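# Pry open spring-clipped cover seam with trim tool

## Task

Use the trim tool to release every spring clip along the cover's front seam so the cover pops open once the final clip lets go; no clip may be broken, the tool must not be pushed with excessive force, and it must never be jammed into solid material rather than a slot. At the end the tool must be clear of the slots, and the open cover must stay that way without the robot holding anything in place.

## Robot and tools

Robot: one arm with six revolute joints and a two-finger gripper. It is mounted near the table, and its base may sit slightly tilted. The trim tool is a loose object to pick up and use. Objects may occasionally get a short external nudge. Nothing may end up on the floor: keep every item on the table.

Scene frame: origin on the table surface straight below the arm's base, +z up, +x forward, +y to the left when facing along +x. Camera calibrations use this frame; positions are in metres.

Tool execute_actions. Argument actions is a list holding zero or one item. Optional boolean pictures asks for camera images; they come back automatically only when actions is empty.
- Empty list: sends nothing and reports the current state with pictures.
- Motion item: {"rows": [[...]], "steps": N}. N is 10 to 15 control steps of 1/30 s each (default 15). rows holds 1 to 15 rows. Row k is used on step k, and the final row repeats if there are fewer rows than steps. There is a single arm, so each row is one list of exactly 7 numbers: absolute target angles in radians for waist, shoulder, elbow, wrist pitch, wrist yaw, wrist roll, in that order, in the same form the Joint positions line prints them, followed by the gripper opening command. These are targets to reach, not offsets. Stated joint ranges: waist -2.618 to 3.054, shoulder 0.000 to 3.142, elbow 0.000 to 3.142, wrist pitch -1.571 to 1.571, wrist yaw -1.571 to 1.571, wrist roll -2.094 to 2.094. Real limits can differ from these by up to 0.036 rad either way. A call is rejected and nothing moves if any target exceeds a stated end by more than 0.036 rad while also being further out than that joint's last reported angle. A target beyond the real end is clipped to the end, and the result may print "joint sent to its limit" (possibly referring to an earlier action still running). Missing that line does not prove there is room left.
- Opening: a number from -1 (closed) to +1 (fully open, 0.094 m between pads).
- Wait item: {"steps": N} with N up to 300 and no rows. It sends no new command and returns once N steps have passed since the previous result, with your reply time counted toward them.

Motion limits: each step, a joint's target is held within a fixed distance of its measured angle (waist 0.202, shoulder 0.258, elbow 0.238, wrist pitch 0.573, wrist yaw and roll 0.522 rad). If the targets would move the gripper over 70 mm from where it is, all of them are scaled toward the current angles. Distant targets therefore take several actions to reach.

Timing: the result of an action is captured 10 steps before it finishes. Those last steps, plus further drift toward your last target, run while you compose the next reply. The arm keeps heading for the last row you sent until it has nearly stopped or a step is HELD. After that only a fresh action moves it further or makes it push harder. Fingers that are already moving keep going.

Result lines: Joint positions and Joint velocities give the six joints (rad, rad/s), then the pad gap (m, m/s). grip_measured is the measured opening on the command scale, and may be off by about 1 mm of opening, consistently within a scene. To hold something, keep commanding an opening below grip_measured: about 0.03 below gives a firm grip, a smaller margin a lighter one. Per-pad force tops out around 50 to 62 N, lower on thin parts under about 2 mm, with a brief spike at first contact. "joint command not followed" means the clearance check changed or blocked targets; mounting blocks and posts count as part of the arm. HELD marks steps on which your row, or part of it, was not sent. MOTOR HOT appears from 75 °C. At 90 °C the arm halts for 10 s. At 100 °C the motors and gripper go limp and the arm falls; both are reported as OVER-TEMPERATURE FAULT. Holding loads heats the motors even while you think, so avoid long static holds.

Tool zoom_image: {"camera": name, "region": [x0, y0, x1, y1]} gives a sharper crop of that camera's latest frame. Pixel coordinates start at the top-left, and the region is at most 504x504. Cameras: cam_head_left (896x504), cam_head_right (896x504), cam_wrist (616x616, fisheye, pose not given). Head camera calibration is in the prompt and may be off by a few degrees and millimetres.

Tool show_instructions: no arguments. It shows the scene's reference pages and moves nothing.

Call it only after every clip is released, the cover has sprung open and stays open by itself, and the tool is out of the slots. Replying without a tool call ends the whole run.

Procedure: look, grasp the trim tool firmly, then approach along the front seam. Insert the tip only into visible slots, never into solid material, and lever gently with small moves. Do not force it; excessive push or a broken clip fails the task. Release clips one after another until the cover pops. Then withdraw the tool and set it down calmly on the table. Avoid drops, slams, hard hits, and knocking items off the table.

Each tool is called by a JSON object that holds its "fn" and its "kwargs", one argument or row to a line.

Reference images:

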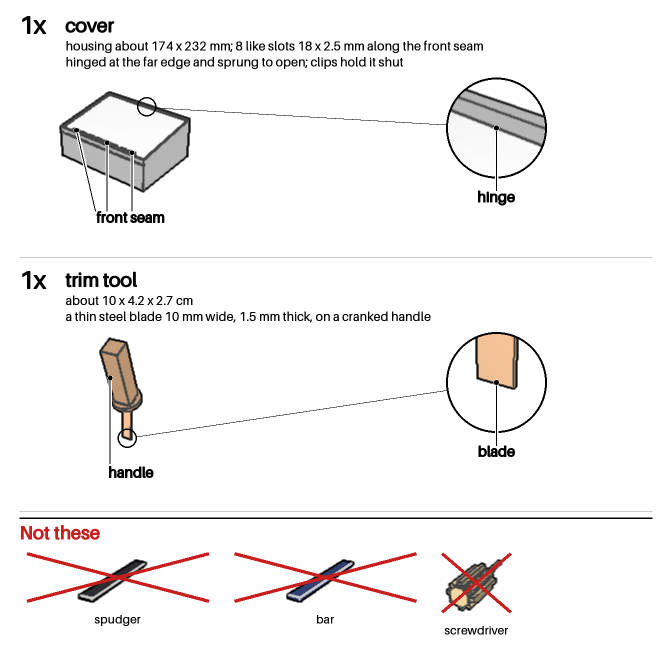

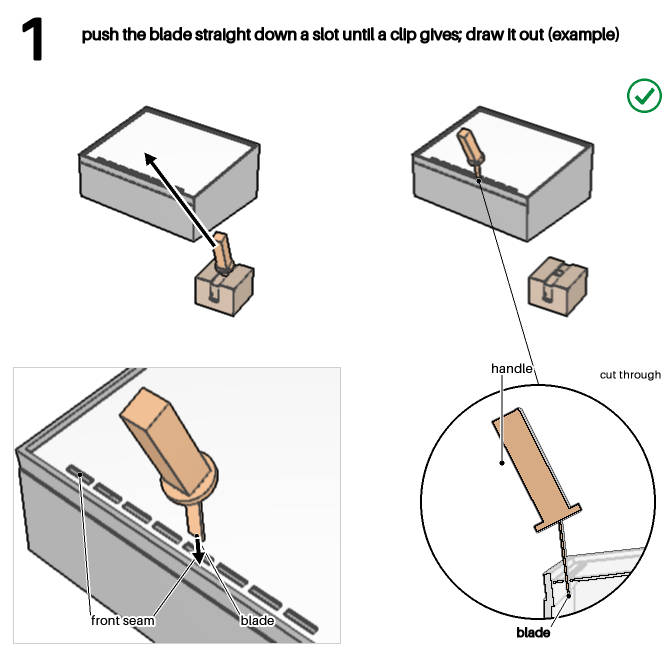

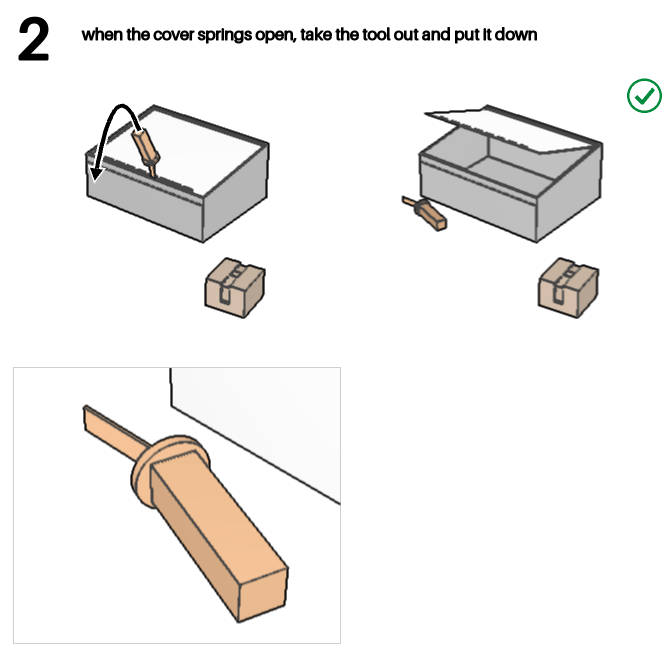

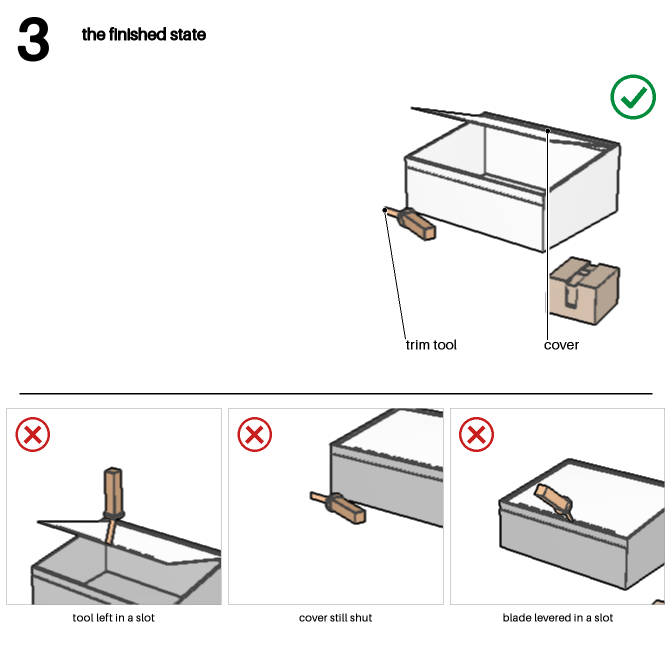

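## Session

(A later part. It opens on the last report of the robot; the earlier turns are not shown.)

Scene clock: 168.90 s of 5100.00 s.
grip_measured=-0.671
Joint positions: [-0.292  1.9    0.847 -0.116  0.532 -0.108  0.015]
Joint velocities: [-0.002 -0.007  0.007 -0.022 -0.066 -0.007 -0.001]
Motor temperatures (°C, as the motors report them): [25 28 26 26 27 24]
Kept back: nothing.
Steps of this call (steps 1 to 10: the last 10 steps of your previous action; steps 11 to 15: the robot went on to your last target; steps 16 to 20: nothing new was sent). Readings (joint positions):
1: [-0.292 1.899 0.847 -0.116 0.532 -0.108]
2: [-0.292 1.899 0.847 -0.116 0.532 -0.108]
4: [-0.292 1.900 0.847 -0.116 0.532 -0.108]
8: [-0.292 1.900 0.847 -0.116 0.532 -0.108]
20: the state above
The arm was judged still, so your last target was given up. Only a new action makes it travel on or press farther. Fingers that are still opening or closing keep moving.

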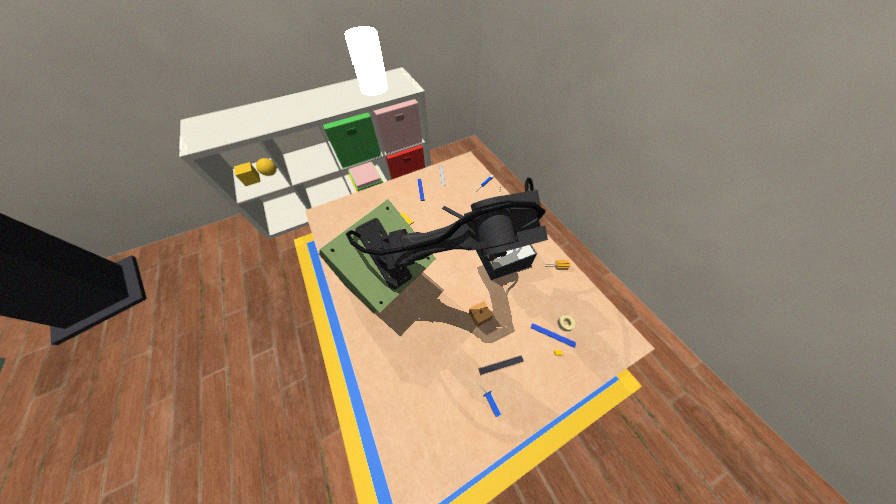

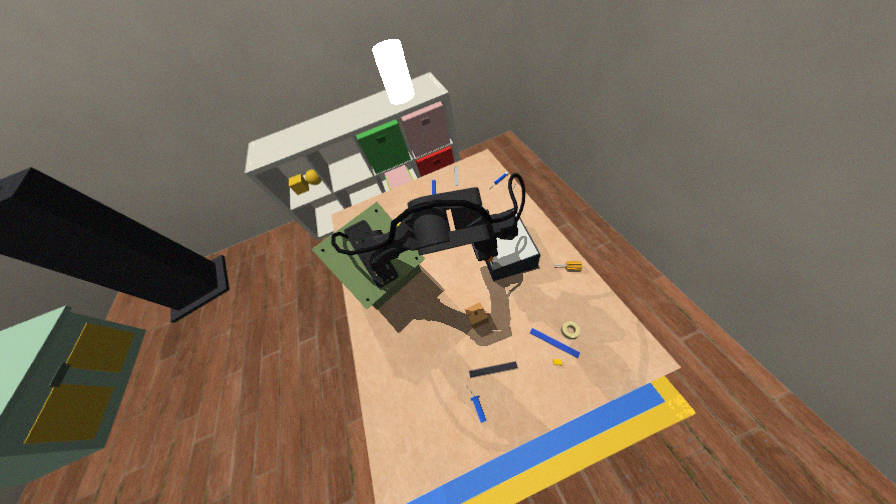

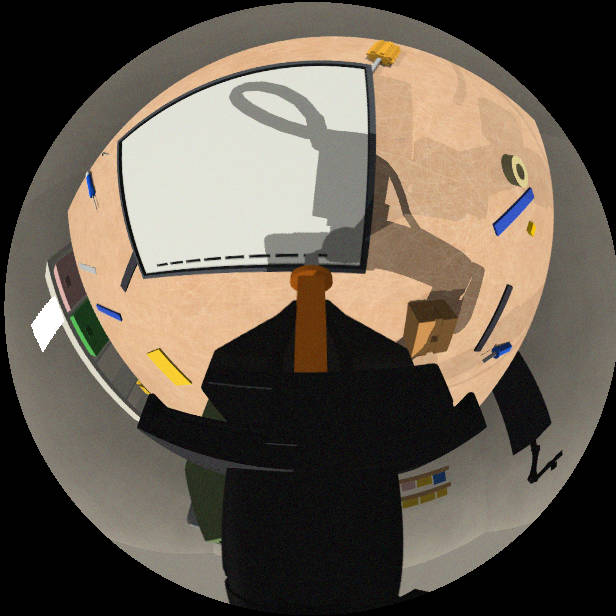

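{"fn": "execute_actions", "kwargs": {
  "actions": [
    {"rows":[[-0.282,1.890,0.86,-0.128,0.540,-0.104,-0.705],[-0.281,1.886,0.86,-0.132,0.541,-0.103,-0.705],[-0.280,1.883,0.86,-0.135,0.542,-0.102,-0.705],[-0.279,1.881,0.86,-0.138,0.542,-0.101,-0.705],[-0.278,1.879,0.86,-0.141,0.543,-0.100,-0.705],[-0.277,1.877,0.86,-0.143,0.543,-0.099,-0.705],[-0.276,1.875,0.86,-0.146,0.544,-0.098,-0.705],[-0.275,1.873,0.86,-0.149,0.544,-0.097,-0.705],[-0.274,1.871,0.86,-0.151,0.545,-0.096,-0.705],[-0.273,1.869,0.86,-0.154,0.545,-0.095,-0.705],[-0.272,1.867,0.86,-0.156,0.546,-0.094,-0.705],[-0.271,1.865,0.86,-0.159,0.546,-0.093,-0.705],[-0.270,1.863,0.86,-0.162,0.547,-0.092,-0.705],[-0.269,1.861,0.86,-0.165,0.547,-0.091,-0.705],[-0.268,1.859,0.86,-0.168,0.548,-0.090,-0.705]],"steps":15}
  ]
}}

{"fn": "execute_actions", "kwargs": {
  "actions": [
    {"steps":22}
  ],
  "pictures": true
}}

{"fn": "zoom_image", "kwargs": {
  "camera": "cam_wrist",
  "region": [266,222,366,272]
}}

Scene clock: 174.10 s of 5100.00 s.
grip_measured=-0.671
Joint positions: [-0.291  1.898  0.847 -0.117  0.532 -0.108  0.015]
Joint velocities: [ 0.002  0.007  0.002  0.066  0.007 -0.037  0.   ]
Motor temperatures (°C, as the motors report them): [25 28 26 27 27 24]
Steps of this call (steps 1 to 90: nothing new was sent; then 2.03 s passed at rest; steps 91 to 95: the first 5 steps of this action). Readings (joint positions):
91: [-0.291 1.899 0.847 -0.117 0.532 -0.108]
92: [-0.291 1.898 0.847 -0.117 0.532 -0.108]
94: [-0.291 1.898 0.847 -0.117 0.532 -0.108]
95: the state above

Scene clock: 174.83 s of 5100.00 s.
grip_measured=-0.671
Joint positions: [-0.286  1.875  0.847 -0.146  0.534 -0.1    0.015]
Joint velocities: [-0.002  0.007 -0.007  0.051 -0.037 -0.037 -0.001]
Motor temperatures (°C, as the motors report them): [25 28 26 26 27 24]
Kept back: nothing.
Steps of this call (steps 1 to 10: the last 10 steps of your previous action; steps 11 to 22: the robot went on to your last target). Readings (joint positions):
1: [-0.291 1.898 0.847 -0.117 0.532 -0.108]
2: [-0.291 1.897 0.847 -0.117 0.532 -0.108]
4: [-0.291 1.896 0.847 -0.118 0.532 -0.108]
8: [-0.291 1.889 0.847 -0.126 0.532 -0.108]
22: the state above

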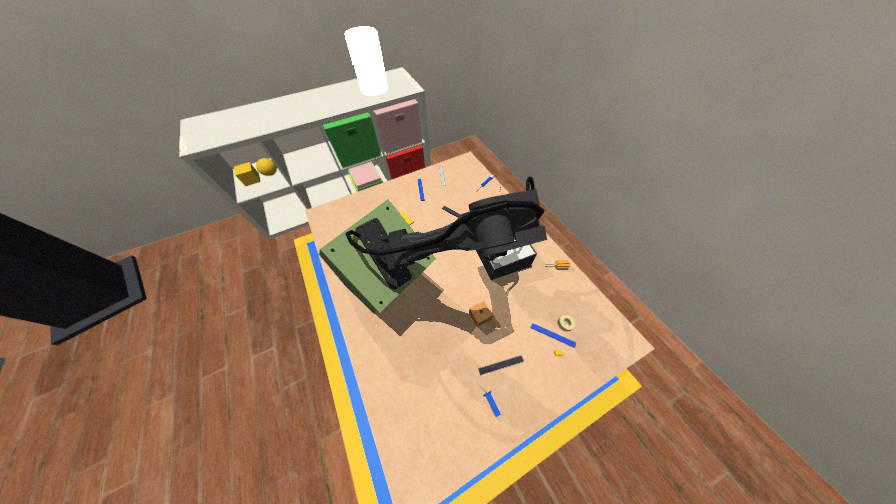

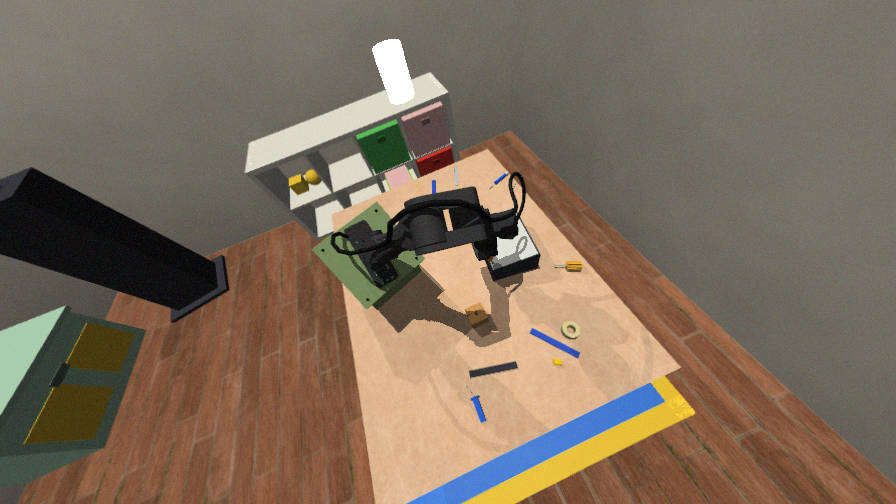

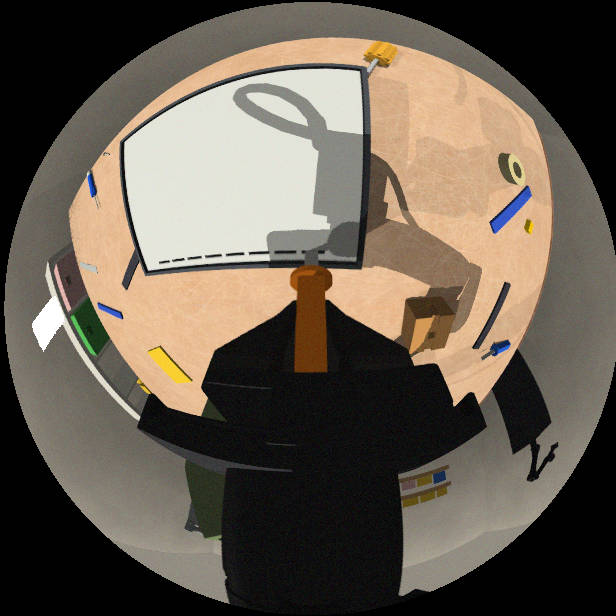

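Region (266, 222, 366, 272) of cam_wrist's 616x616 image, scaled by 5.040, with more detail than that image has.

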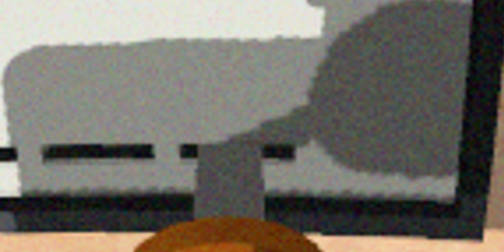

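{"fn": "execute_actions", "kwargs": {
  "actions": [
    {"rows":[[-0.268,1.857,0.86,-0.170,0.548,-0.090,-0.705],[-0.267,1.855,0.86,-0.172,0.548,-0.089,-0.705],[-0.266,1.853,0.86,-0.174,0.549,-0.088,-0.705],[-0.265,1.851,0.86,-0.176,0.549,-0.087,-0.705],[-0.264,1.849,0.86,-0.179,0.550,-0.086,-0.705],[-0.263,1.847,0.86,-0.181,0.550,-0.085,-0.705],[-0.262,1.845,0.86,-0.183,0.551,-0.084,-0.705],[-0.261,1.843,0.86,-0.186,0.551,-0.083,-0.705],[-0.260,1.841,0.86,-0.188,0.552,-0.082,-0.705],[-0.259,1.839,0.86,-0.190,0.552,-0.081,-0.705],[-0.258,1.837,0.86,-0.193,0.553,-0.080,-0.705],[-0.257,1.835,0.86,-0.195,0.553,-0.079,-0.705],[-0.256,1.833,0.86,-0.197,0.554,-0.078,-0.705],[-0.255,1.831,0.86,-0.200,0.554,-0.077,-0.705],[-0.254,1.829,0.86,-0.202,0.555,-0.076,-0.705]],"steps":15}
  ]
}}

{"fn": "execute_actions", "kwargs": {
  "actions": [
    {"steps":22}
  ],
  "pictures": true
}}

{"fn": "zoom_image", "kwargs": {
  "camera": "cam_wrist",
  "region": [246,212,366,272]
}}

Scene clock: 176.07 s of 5100.00 s.
grip_measured=-0.671
Joint positions: [-0.286  1.873  0.847 -0.147  0.534 -0.098  0.015]
Joint velocities: [-0.007 -0.042  0.007 -0.066 -0.066 -0.051 -0.   ]
Motor temperatures (°C, as the motors report them): [25 28 26 26 27 24]
Steps of this call (steps 1 to 15: the robot went on to your last target; steps 16 to 32: nothing new was sent; steps 33 to 37: the first 5 steps of this action). Readings (joint positions):
33: [-0.286 1.875 0.847 -0.146 0.534 -0.099]
34: [-0.286 1.875 0.847 -0.146 0.534 -0.099]
36: [-0.286 1.875 0.847 -0.146 0.534 -0.099]
37: the state above

Scene clock: 176.80 s of 5100.00 s.
grip_measured=-0.671
Joint positions: [-0.273  1.846  0.847 -0.185  0.545 -0.085  0.015]
Joint velocities: [-0.012 -0.007 -0.007 -0.037 -0.022  0.007 -0.001]
Motor temperatures (°C, as the motors report them): [25 28 26 26 27 24]
Kept back: nothing.
Steps of this call (steps 1 to 10: the last 10 steps of your previous action; steps 11 to 22: the robot went on to your last target). Readings (joint positions):
1: [-0.286 1.871 0.847 -0.150 0.535 -0.097]
2: [-0.285 1.867 0.847 -0.154 0.537 -0.096]
4: [-0.282 1.861 0.847 -0.159 0.539 -0.095]
8: [-0.277 1.853 0.847 -0.170 0.542 -0.091]
22: the state above

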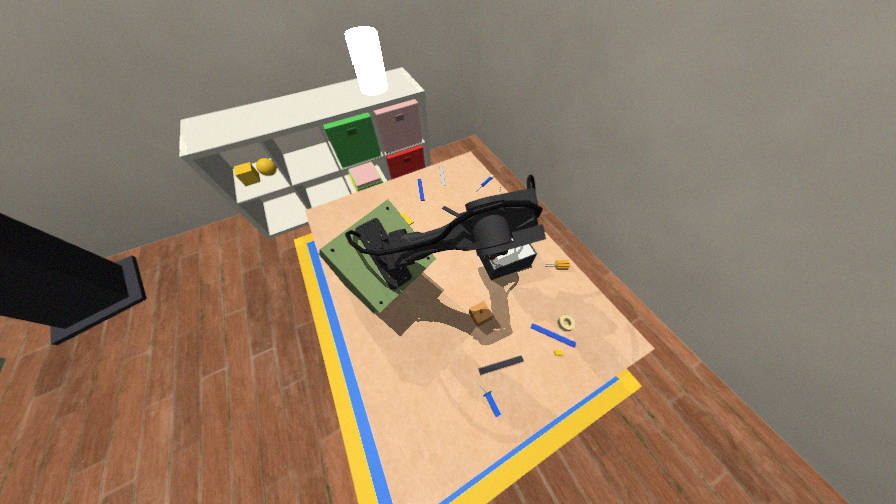

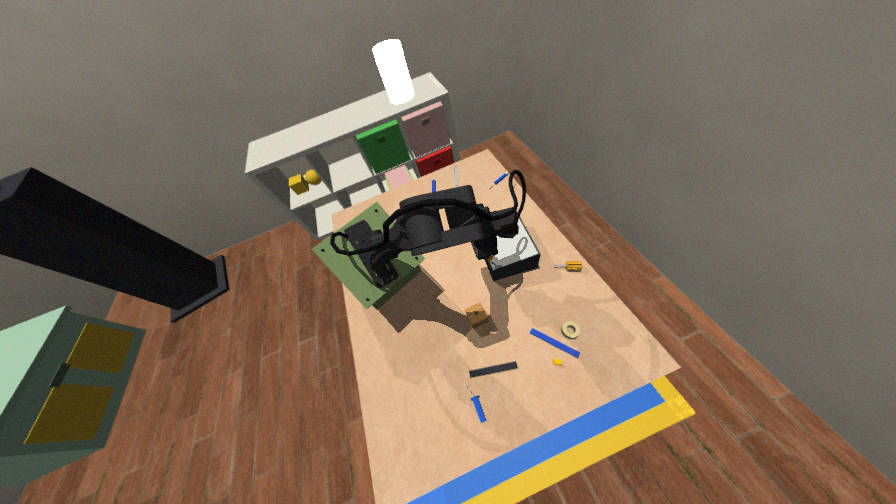

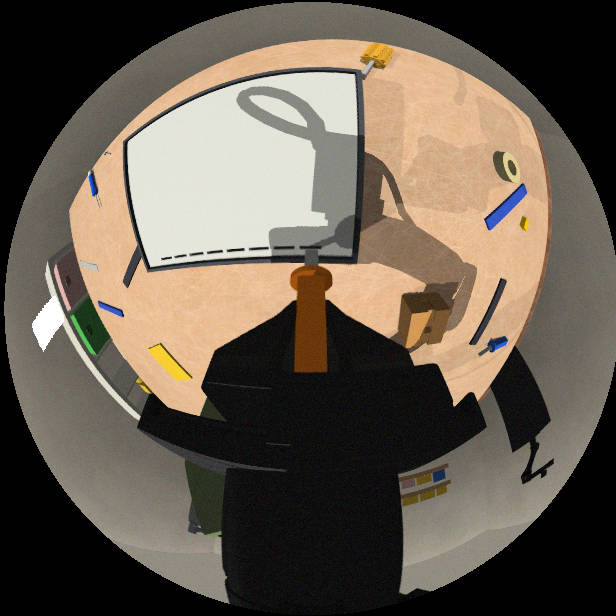

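Region (246, 212, 366, 272) of cam_wrist's 616x616 image, scaled by 4.200, with more detail than that image has.

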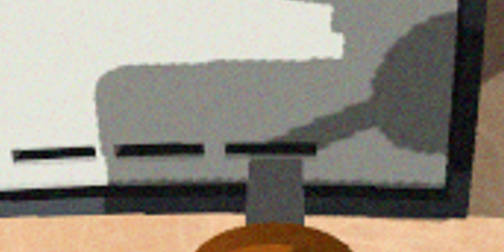

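{"fn": "execute_actions", "kwargs": {
  "actions": [
    {"rows":[[-0.254,1.855,0.86,-0.176,0.557,-0.076,-0.705],[-0.249,1.862,0.86,-0.171,0.558,-0.071,-0.705],[-0.244,1.865,0.86,-0.170,0.560,-0.066,-0.705],[-0.239,1.868,0.86,-0.169,0.561,-0.061,-0.705],[-0.234,1.871,0.86,-0.168,0.562,-0.056,-0.705],[-0.229,1.874,0.86,-0.167,0.564,-0.050,-0.705],[-0.224,1.877,0.86,-0.166,0.565,-0.045,-0.705],[-0.219,1.880,0.86,-0.165,0.566,-0.040,-0.705],[-0.214,1.883,0.86,-0.164,0.568,-0.034,-0.705],[-0.209,1.886,0.86,-0.163,0.569,-0.029,-0.705],[-0.204,1.889,0.86,-0.162,0.570,-0.024,-0.705],[-0.199,1.892,0.86,-0.160,0.572,-0.018,-0.705],[-0.195,1.895,0.86,-0.159,0.573,-0.013,-0.705],[-0.191,1.898,0.86,-0.158,0.575,-0.008,-0.705],[-0.187,1.900,0.86,-0.157,0.576,-0.003,-0.705]],"steps":15}
  ]
}}

{"fn": "execute_actions", "kwargs": {
  "actions": [
    {"steps":24}
  ],
  "pictures": true
}}

{"fn": "zoom_image", "kwargs": {
  "camera": "cam_wrist",
  "region": [246,212,366,272]
}}

Scene clock: 178.00 s of 5100.00 s.
grip_measured=-0.671
Joint positions: [-0.264  1.846  0.847 -0.184  0.551 -0.077  0.015]
Joint velocities: [ 0.115  0.032 -0.007  0.007  0.037  0.11   0.   ]
Motor temperatures (°C, as the motors report them): [25 29 26 26 27 24]
Steps of this call (steps 1 to 15: the robot went on to your last target; steps 16 to 31: nothing new was sent; steps 32 to 36: the first 5 steps of this action). Readings (joint positions):
32: [-0.273 1.846 0.847 -0.186 0.546 -0.085]
33: [-0.273 1.846 0.847 -0.186 0.547 -0.084]
35: [-0.268 1.846 0.847 -0.185 0.549 -0.080]
36: the state above

Scene clock: 178.80 s of 5100.00 s.
grip_measured=-0.671
Joint positions: [-0.204  1.885  0.847 -0.171  0.566 -0.013  0.015]
Joint velocities: [-0.002 -0.017 -0.007  0.037 -0.007  0.066 -0.   ]
Motor temperatures (°C, as the motors report them): [25 29 26 26 27 24]
Kept back: nothing.
Steps of this call (steps 1 to 10: the last 10 steps of your previous action; steps 11 to 24: the robot went on to your last target). Readings (joint positions):
1: [-0.259 1.848 0.847 -0.183 0.552 -0.074]
2: [-0.253 1.851 0.847 -0.181 0.553 -0.070]
4: [-0.242 1.859 0.847 -0.180 0.555 -0.062]
8: [-0.221 1.874 0.847 -0.177 0.558 -0.043]
24: the state above

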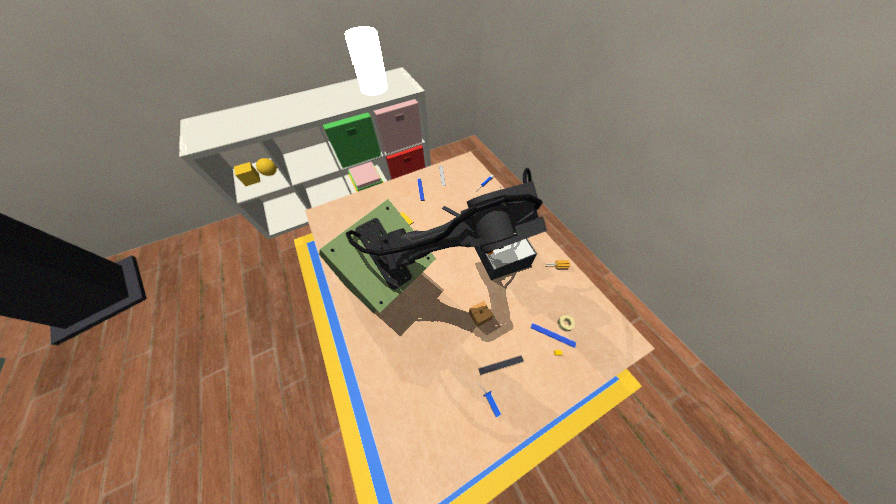

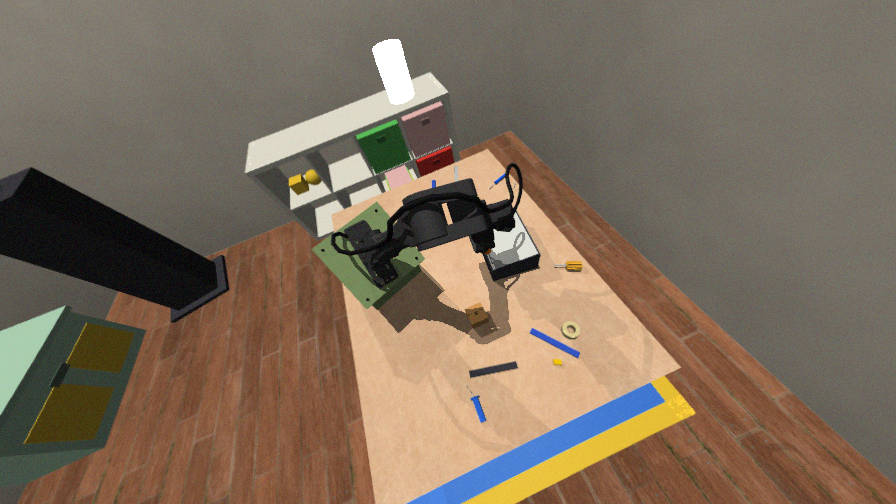

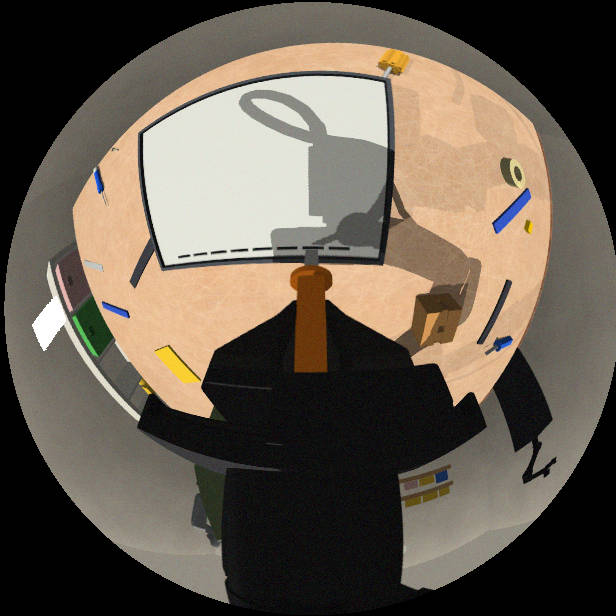

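Region (246, 212, 366, 272) of cam_wrist's 616x616 image, scaled by 4.200, with more detail than that image has.

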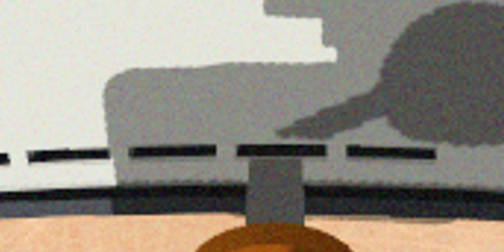

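{"fn": "zoom_image", "kwargs": {
  "camera": "cam_wrist",
  "region": [286,232,346,262]
}}

Region (286, 232, 346, 262) of cam_wrist's 616x616 image, scaled by 8.400, with more detail than that image has.

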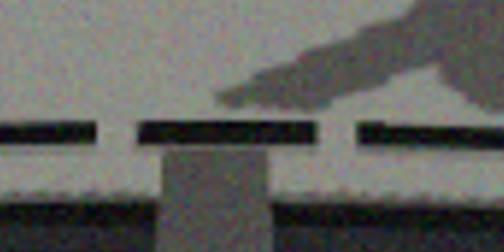

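{"fn": "execute_actions", "kwargs": {
  "actions": [
    {"rows":[[-0.187,1.902,0.86,-0.156,0.577,-0.003,-0.705],[-0.187,1.904,0.86,-0.154,0.579,-0.003,-0.705],[-0.187,1.906,0.86,-0.152,0.581,-0.003,-0.705],[-0.187,1.908,0.86,-0.149,0.583,-0.003,-0.705],[-0.187,1.910,0.86,-0.147,0.585,-0.003,-0.705],[-0.187,1.912,0.86,-0.144,0.587,-0.003,-0.705],[-0.187,1.913,0.86,-0.141,0.589,-0.003,-0.705]],"steps":12}
  ]
}}

{"fn": "execute_actions", "kwargs": {
  "actions": [
    {"steps":20}
  ],
  "pictures": true
}}

{"fn": "zoom_image", "kwargs": {
  "camera": "cam_wrist",
  "region": [286,232,346,262]
}}

Scene clock: 180.60 s of 5100.00 s.
grip_measured=-0.671
Joint positions: [-0.204  1.885  0.847 -0.17   0.567 -0.012  0.015]
Joint velocities: [-0.002 -0.002  0.002 -0.037 -0.022 -0.022  0.001]
Motor temperatures (°C, as the motors report them): [25 29 26 26 27 24]
Steps of this call (steps 1 to 15: the robot went on to your last target; steps 16 to 52: nothing new was sent; steps 53 to 54: the first 2 steps of this action). Readings (joint positions):
53: [-0.204 1.885 0.847 -0.171 0.567 -0.012]
54: the state above

Scene clock: 181.27 s of 5100.00 s.
grip_measured=-0.671
Joint positions: [-0.204  1.898  0.847 -0.155  0.579 -0.012  0.015]
Joint velocities: [-0.002  0.017  0.002  0.022  0.037 -0.022 -0.001]
Motor temperatures (°C, as the motors report them): [25 29 26 26 27 24]
Kept back: nothing.
Steps of this call (steps 1 to 10: the last 10 steps of your previous action; steps 11 to 20: the robot went on to your last target). Readings (joint positions):
1: [-0.204 1.885 0.847 -0.170 0.568 -0.012]
2: [-0.204 1.885 0.847 -0.168 0.569 -0.012]
4: [-0.204 1.888 0.847 -0.164 0.572 -0.012]
8: [-0.204 1.897 0.847 -0.159 0.576 -0.012]
20: the state above

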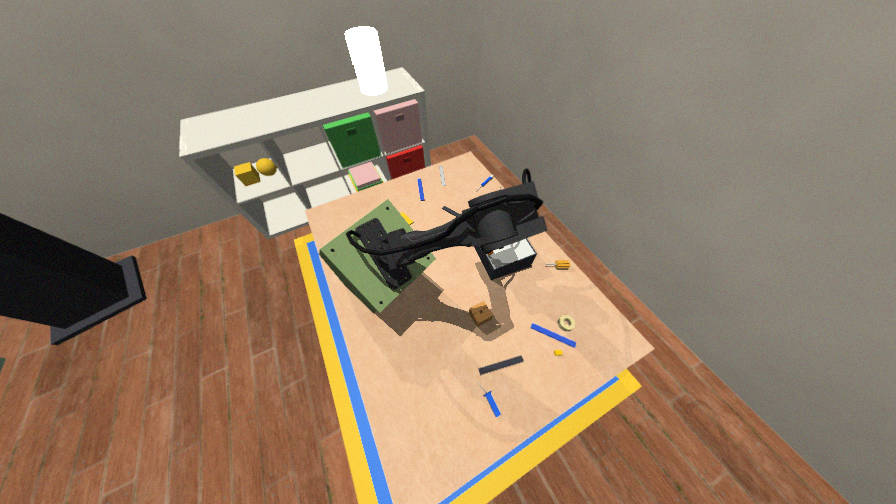

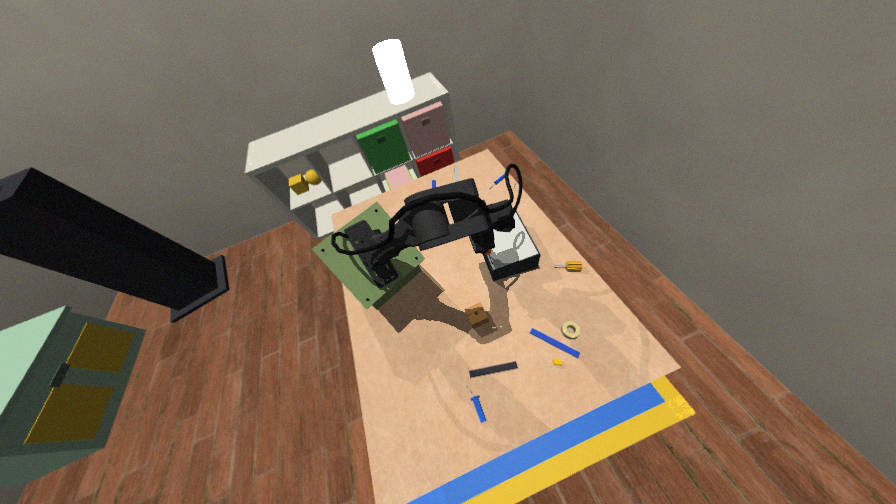

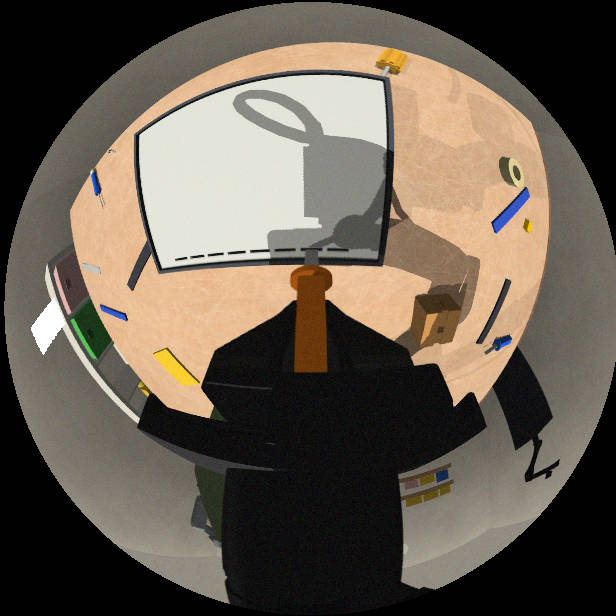

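Region (286, 232, 346, 262) of cam_wrist's 616x616 image, scaled by 8.400, with more detail than that image has.

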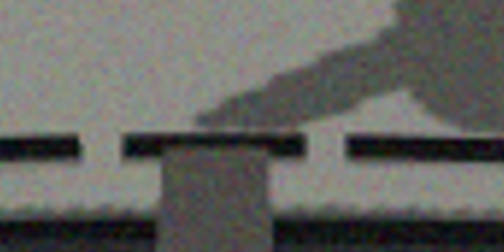

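{"fn": "execute_actions", "kwargs": {
  "actions": [
    {"rows":[[-0.187,1.914,0.86,-0.141,0.590,-0.003,-0.705],[-0.187,1.916,0.86,-0.140,0.591,-0.003,-0.705],[-0.187,1.918,0.86,-0.138,0.592,-0.003,-0.705],[-0.187,1.920,0.86,-0.136,0.593,-0.003,-0.705],[-0.187,1.922,0.86,-0.134,0.594,-0.003,-0.705],[-0.187,1.923,0.86,-0.132,0.595,-0.003,-0.705],[-0.187,1.924,0.86,-0.131,0.596,-0.003,-0.705]],"steps":12}
  ]
}}

{"fn": "execute_actions", "kwargs": {
  "actions": [
    {"steps":20}
  ],
  "pictures": true
}}

{"fn": "zoom_image", "kwargs": {
  "camera": "cam_wrist",
  "region": [286,232,346,262]
}}

Scene clock: 182.37 s of 5100.00 s.
grip_measured=-0.671
Joint positions: [-0.204  1.898  0.847 -0.155  0.58  -0.012  0.015]
Joint velocities: [-0.017 -0.007  0.012 -0.081  0.022  0.066 -0.   ]
Motor temperatures (°C, as the motors report them): [25 29 26 26 27 24]
Steps of this call (steps 1 to 15: the robot went on to your last target; steps 16 to 31: nothing new was sent; steps 32 to 33: the first 2 steps of this action). Readings (joint positions):
32: [-0.204 1.898 0.847 -0.155 0.579 -0.012]
33: the state above

Scene clock: 183.03 s of 5100.00 s.
grip_measured=-0.671
Joint positions: [-0.204  1.909  0.847 -0.145  0.586 -0.012  0.015]
Joint velocities: [ 0.007  0.012 -0.012  0.051 -0.081 -0.022  0.   ]
Motor temperatures (°C, as the motors report them): [25 29 26 26 27 24]
Kept back: nothing.
Steps of this call (steps 1 to 10: the last 10 steps of your previous action; steps 11 to 20: the robot went on to your last target). Readings (joint positions):
1: [-0.204 1.898 0.847 -0.154 0.580 -0.012]
2: [-0.204 1.898 0.847 -0.154 0.580 -0.012]
4: [-0.204 1.898 0.847 -0.152 0.582 -0.012]
8: [-0.204 1.905 0.847 -0.147 0.585 -0.012]
20: the state above

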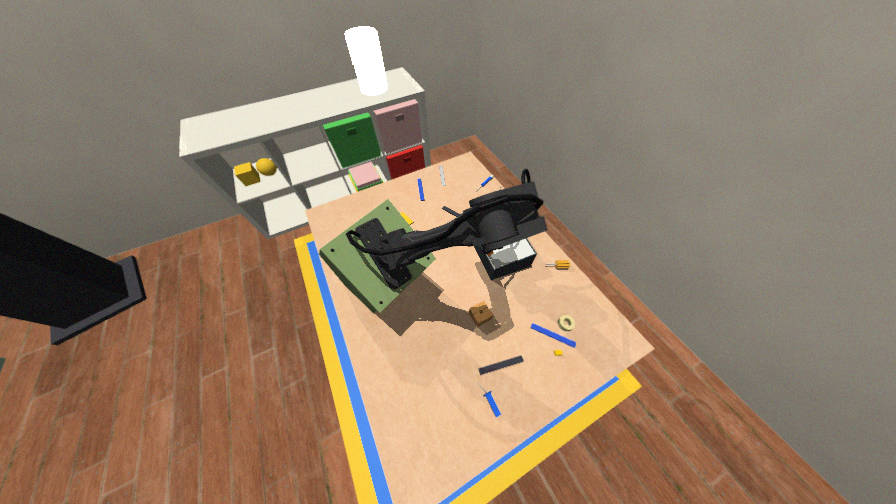

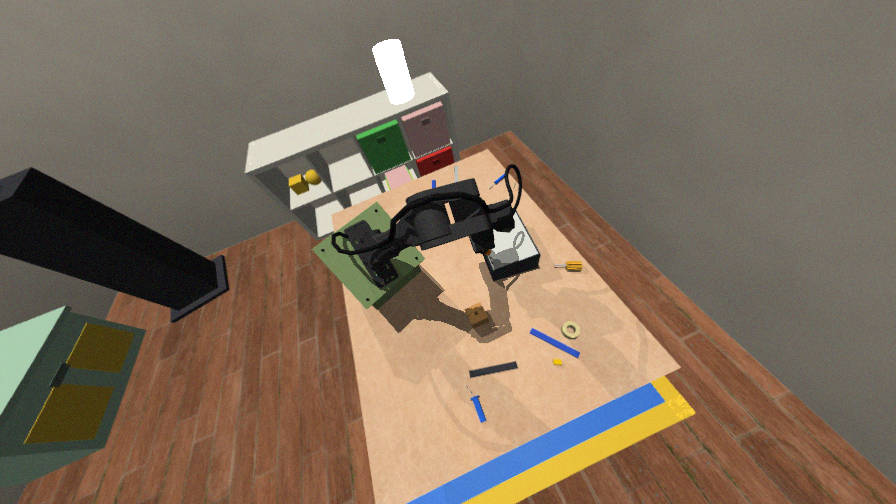

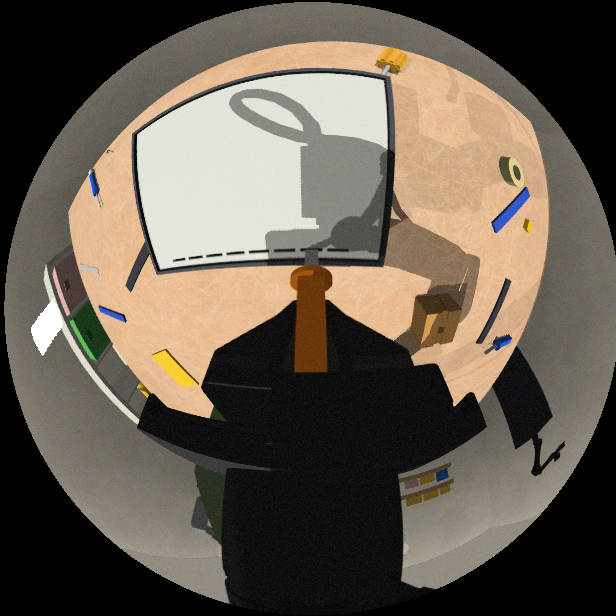

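Region (286, 232, 346, 262) of cam_wrist's 616x616 image, scaled by 8.400, with more detail than that image has.

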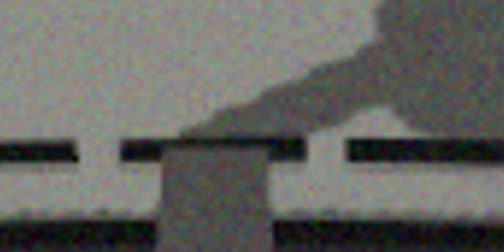

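{"fn": "execute_actions", "kwargs": {
  "actions": [
    {"rows":[[-0.187,1.925,0.86,-0.131,0.597,-0.003,-0.705],[-0.187,1.928,0.86,-0.130,0.598,-0.003,-0.705],[-0.187,1.930,0.86,-0.128,0.599,-0.003,-0.705],[-0.187,1.932,0.86,-0.126,0.600,-0.003,-0.705],[-0.187,1.933,0.86,-0.124,0.601,-0.003,-0.705],[-0.187,1.934,0.86,-0.122,0.602,-0.003,-0.705],[-0.187,1.935,0.86,-0.121,0.603,-0.003,-0.705]],"steps":12}
  ]
}}

{"fn": "execute_actions", "kwargs": {
  "actions": [
    {"steps":20}
  ],
  "pictures": true
}}

{"fn": "zoom_image", "kwargs": {
  "camera": "cam_wrist",
  "region": [286,232,346,262]
}}

Scene clock: 183.70 s of 5100.00 s.
grip_measured=-0.671
Joint positions: [-0.204  1.909  0.847 -0.145  0.587 -0.012  0.015]
Joint velocities: [-0.002  0.002  0.007 -0.022 -0.037 -0.051  0.   ]
Motor temperatures (°C, as the motors report them): [25 29 26 26 27 24]
Steps of this call (steps 1 to 15: the robot went on to your last target; steps 16 to 18: nothing new was sent; steps 19 to 20: the first 2 steps of this action). Readings (joint positions):
19: [-0.204 1.909 0.847 -0.145 0.586 -0.012]
20: the state above

Scene clock: 184.37 s of 5100.00 s.
grip_measured=-0.671
Joint positions: [-0.204  1.919  0.847 -0.135  0.593 -0.012  0.015]
Joint velocities: [ 0.002  0.007 -0.002 -0.007 -0.066 -0.051  0.001]
Motor temperatures (°C, as the motors report them): [25 29 26 26 27 24]
Kept back: nothing.
Steps of this call (steps 1 to 10: the last 10 steps of your previous action; steps 11 to 20: the robot went on to your last target). Readings (joint positions):
1: [-0.204 1.909 0.847 -0.144 0.587 -0.012]
2: [-0.204 1.909 0.847 -0.144 0.588 -0.012]
4: [-0.204 1.909 0.847 -0.141 0.589 -0.012]
8: [-0.204 1.918 0.847 -0.137 0.592 -0.012]
20: the state above

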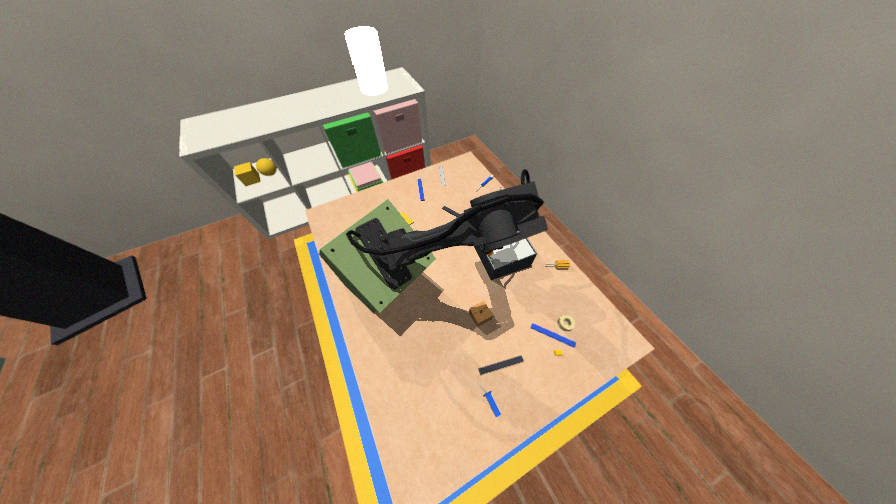

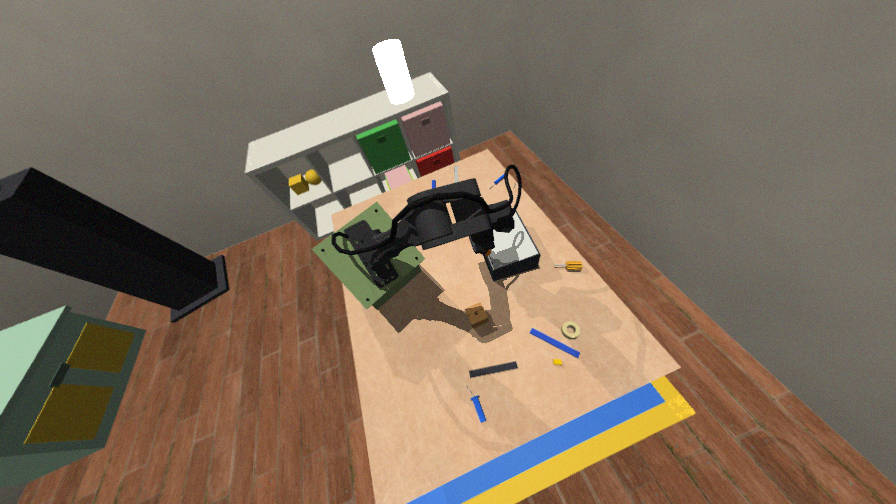

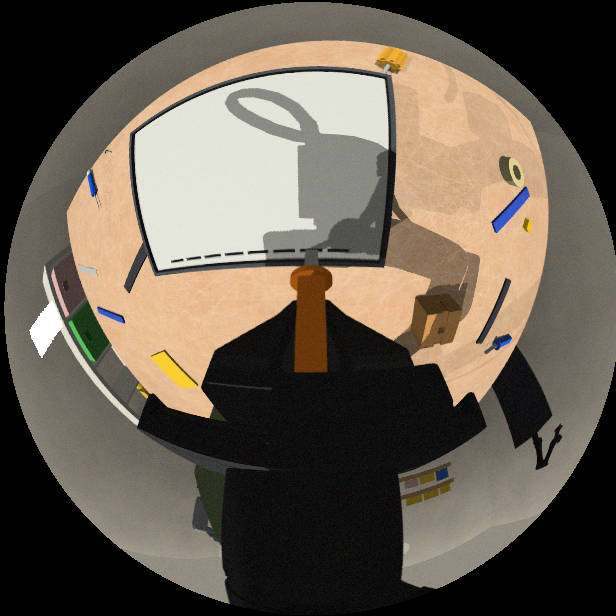

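Region (286, 232, 346, 262) of cam_wrist's 616x616 image, scaled by 8.400, with more detail than that image has.

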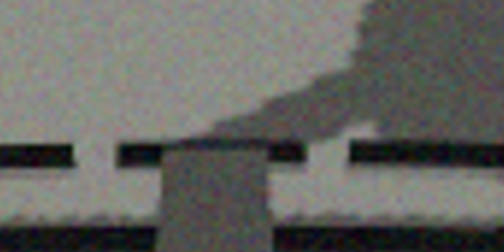

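{"fn": "execute_actions", "kwargs": {
  "actions": [
    {"rows":[[-0.187,1.937,0.86,-0.120,0.604,-0.003,-0.705],[-0.187,1.939,0.86,-0.118,0.605,-0.003,-0.705],[-0.187,1.941,0.86,-0.116,0.606,-0.003,-0.705],[-0.187,1.943,0.86,-0.114,0.607,-0.003,-0.705],[-0.187,1.945,0.86,-0.111,0.609,-0.003,-0.705],[-0.187,1.947,0.86,-0.109,0.610,-0.003,-0.705],[-0.187,1.949,0.86,-0.107,0.611,-0.003,-0.705],[-0.187,1.951,0.86,-0.105,0.612,-0.003,-0.705],[-0.187,1.953,0.86,-0.103,0.613,-0.003,-0.705],[-0.187,1.955,0.86,-0.101,0.615,-0.003,-0.705],[-0.187,1.957,0.86,-0.099,0.616,-0.003,-0.705],[-0.187,1.959,0.86,-0.097,0.617,-0.003,-0.705],[-0.187,1.961,0.86,-0.094,0.618,-0.003,-0.705],[-0.187,1.963,0.86,-0.092,0.620,-0.003,-0.705],[-0.187,1.965,0.86,-0.090,0.621,-0.003,-0.705]],"steps":15}
  ]
}}

{"fn": "execute_actions", "kwargs": {
  "actions": [
    {"steps":22}
  ],
  "pictures": true
}}

{"fn": "zoom_image", "kwargs": {
  "camera": "cam_wrist",
  "region": [266,222,366,272]
}}

Scene clock: 185.33 s of 5100.00 s.
grip_measured=-0.671
Joint positions: [-0.204  1.92   0.847 -0.132  0.595 -0.012  0.015]
Joint velocities: [-0.002  0.027 -0.007 -0.007  0.051  0.007  0.001]
Motor temperatures (°C, as the motors report them): [26 29 26 26 27 24]
Steps of this call (steps 1 to 15: the robot went on to your last target; steps 16 to 24: nothing new was sent; steps 25 to 29: the first 5 steps of this action). Readings (joint positions):
25: [-0.204 1.919 0.847 -0.135 0.593 -0.012]
26: [-0.204 1.919 0.847 -0.134 0.593 -0.012]
28: [-0.204 1.919 0.847 -0.133 0.594 -0.012]
29: the state above

Scene clock: 186.07 s of 5100.00 s.
grip_measured=-0.671
Joint positions: [-0.204  1.948  0.847 -0.102  0.609 -0.012  0.015]
Joint velocities: [-0.002 -0.002 -0.002 -0.022  0.022 -0.022  0.   ]
Motor temperatures (°C, as the motors report them): [26 29 26 26 27 24]
Kept back: nothing.
Steps of this call (steps 1 to 10: the last 10 steps of your previous action; steps 11 to 22: the robot went on to your last target). Readings (joint positions):
1: [-0.204 1.922 0.847 -0.130 0.596 -0.012]
2: [-0.204 1.925 0.847 -0.128 0.597 -0.012]
4: [-0.204 1.932 0.847 -0.122 0.599 -0.012]
8: [-0.204 1.940 0.847 -0.112 0.603 -0.012]
22: the state above

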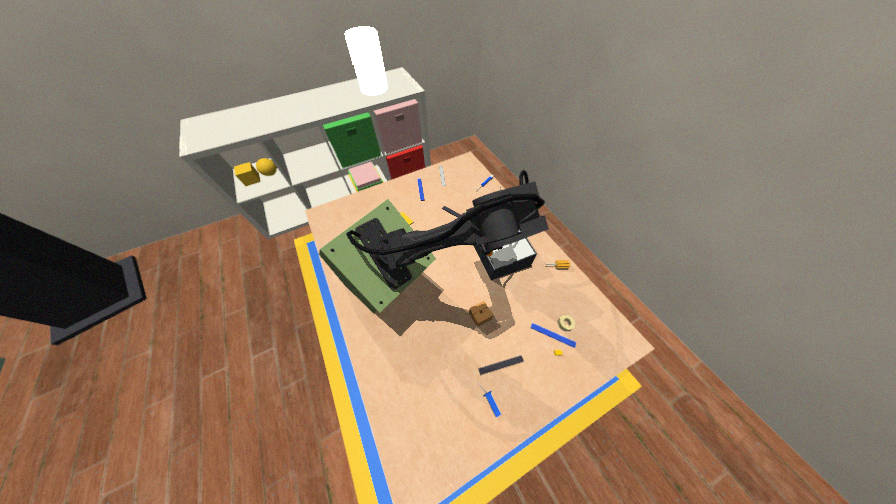

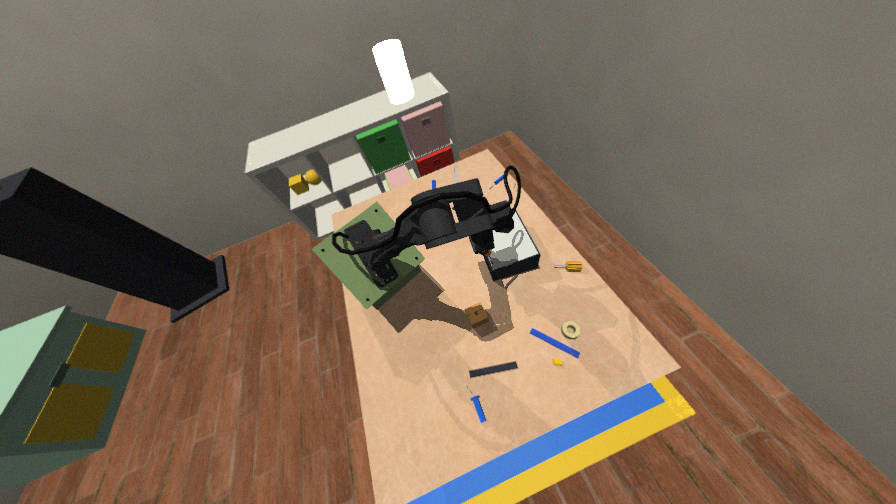

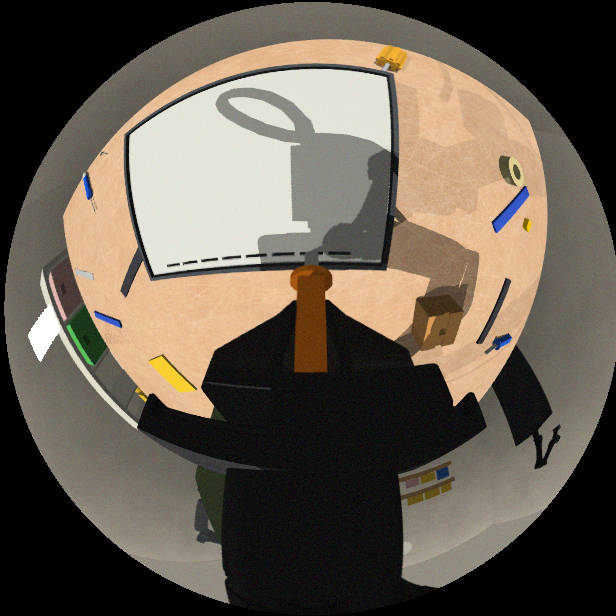

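Region (266, 222, 366, 272) of cam_wrist's 616x616 image, scaled by 5.040, with more detail than that image has.

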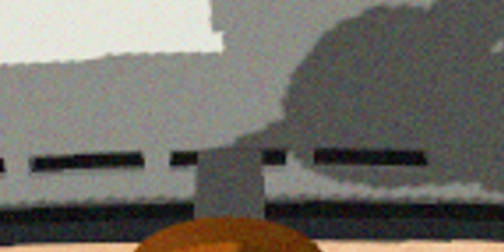

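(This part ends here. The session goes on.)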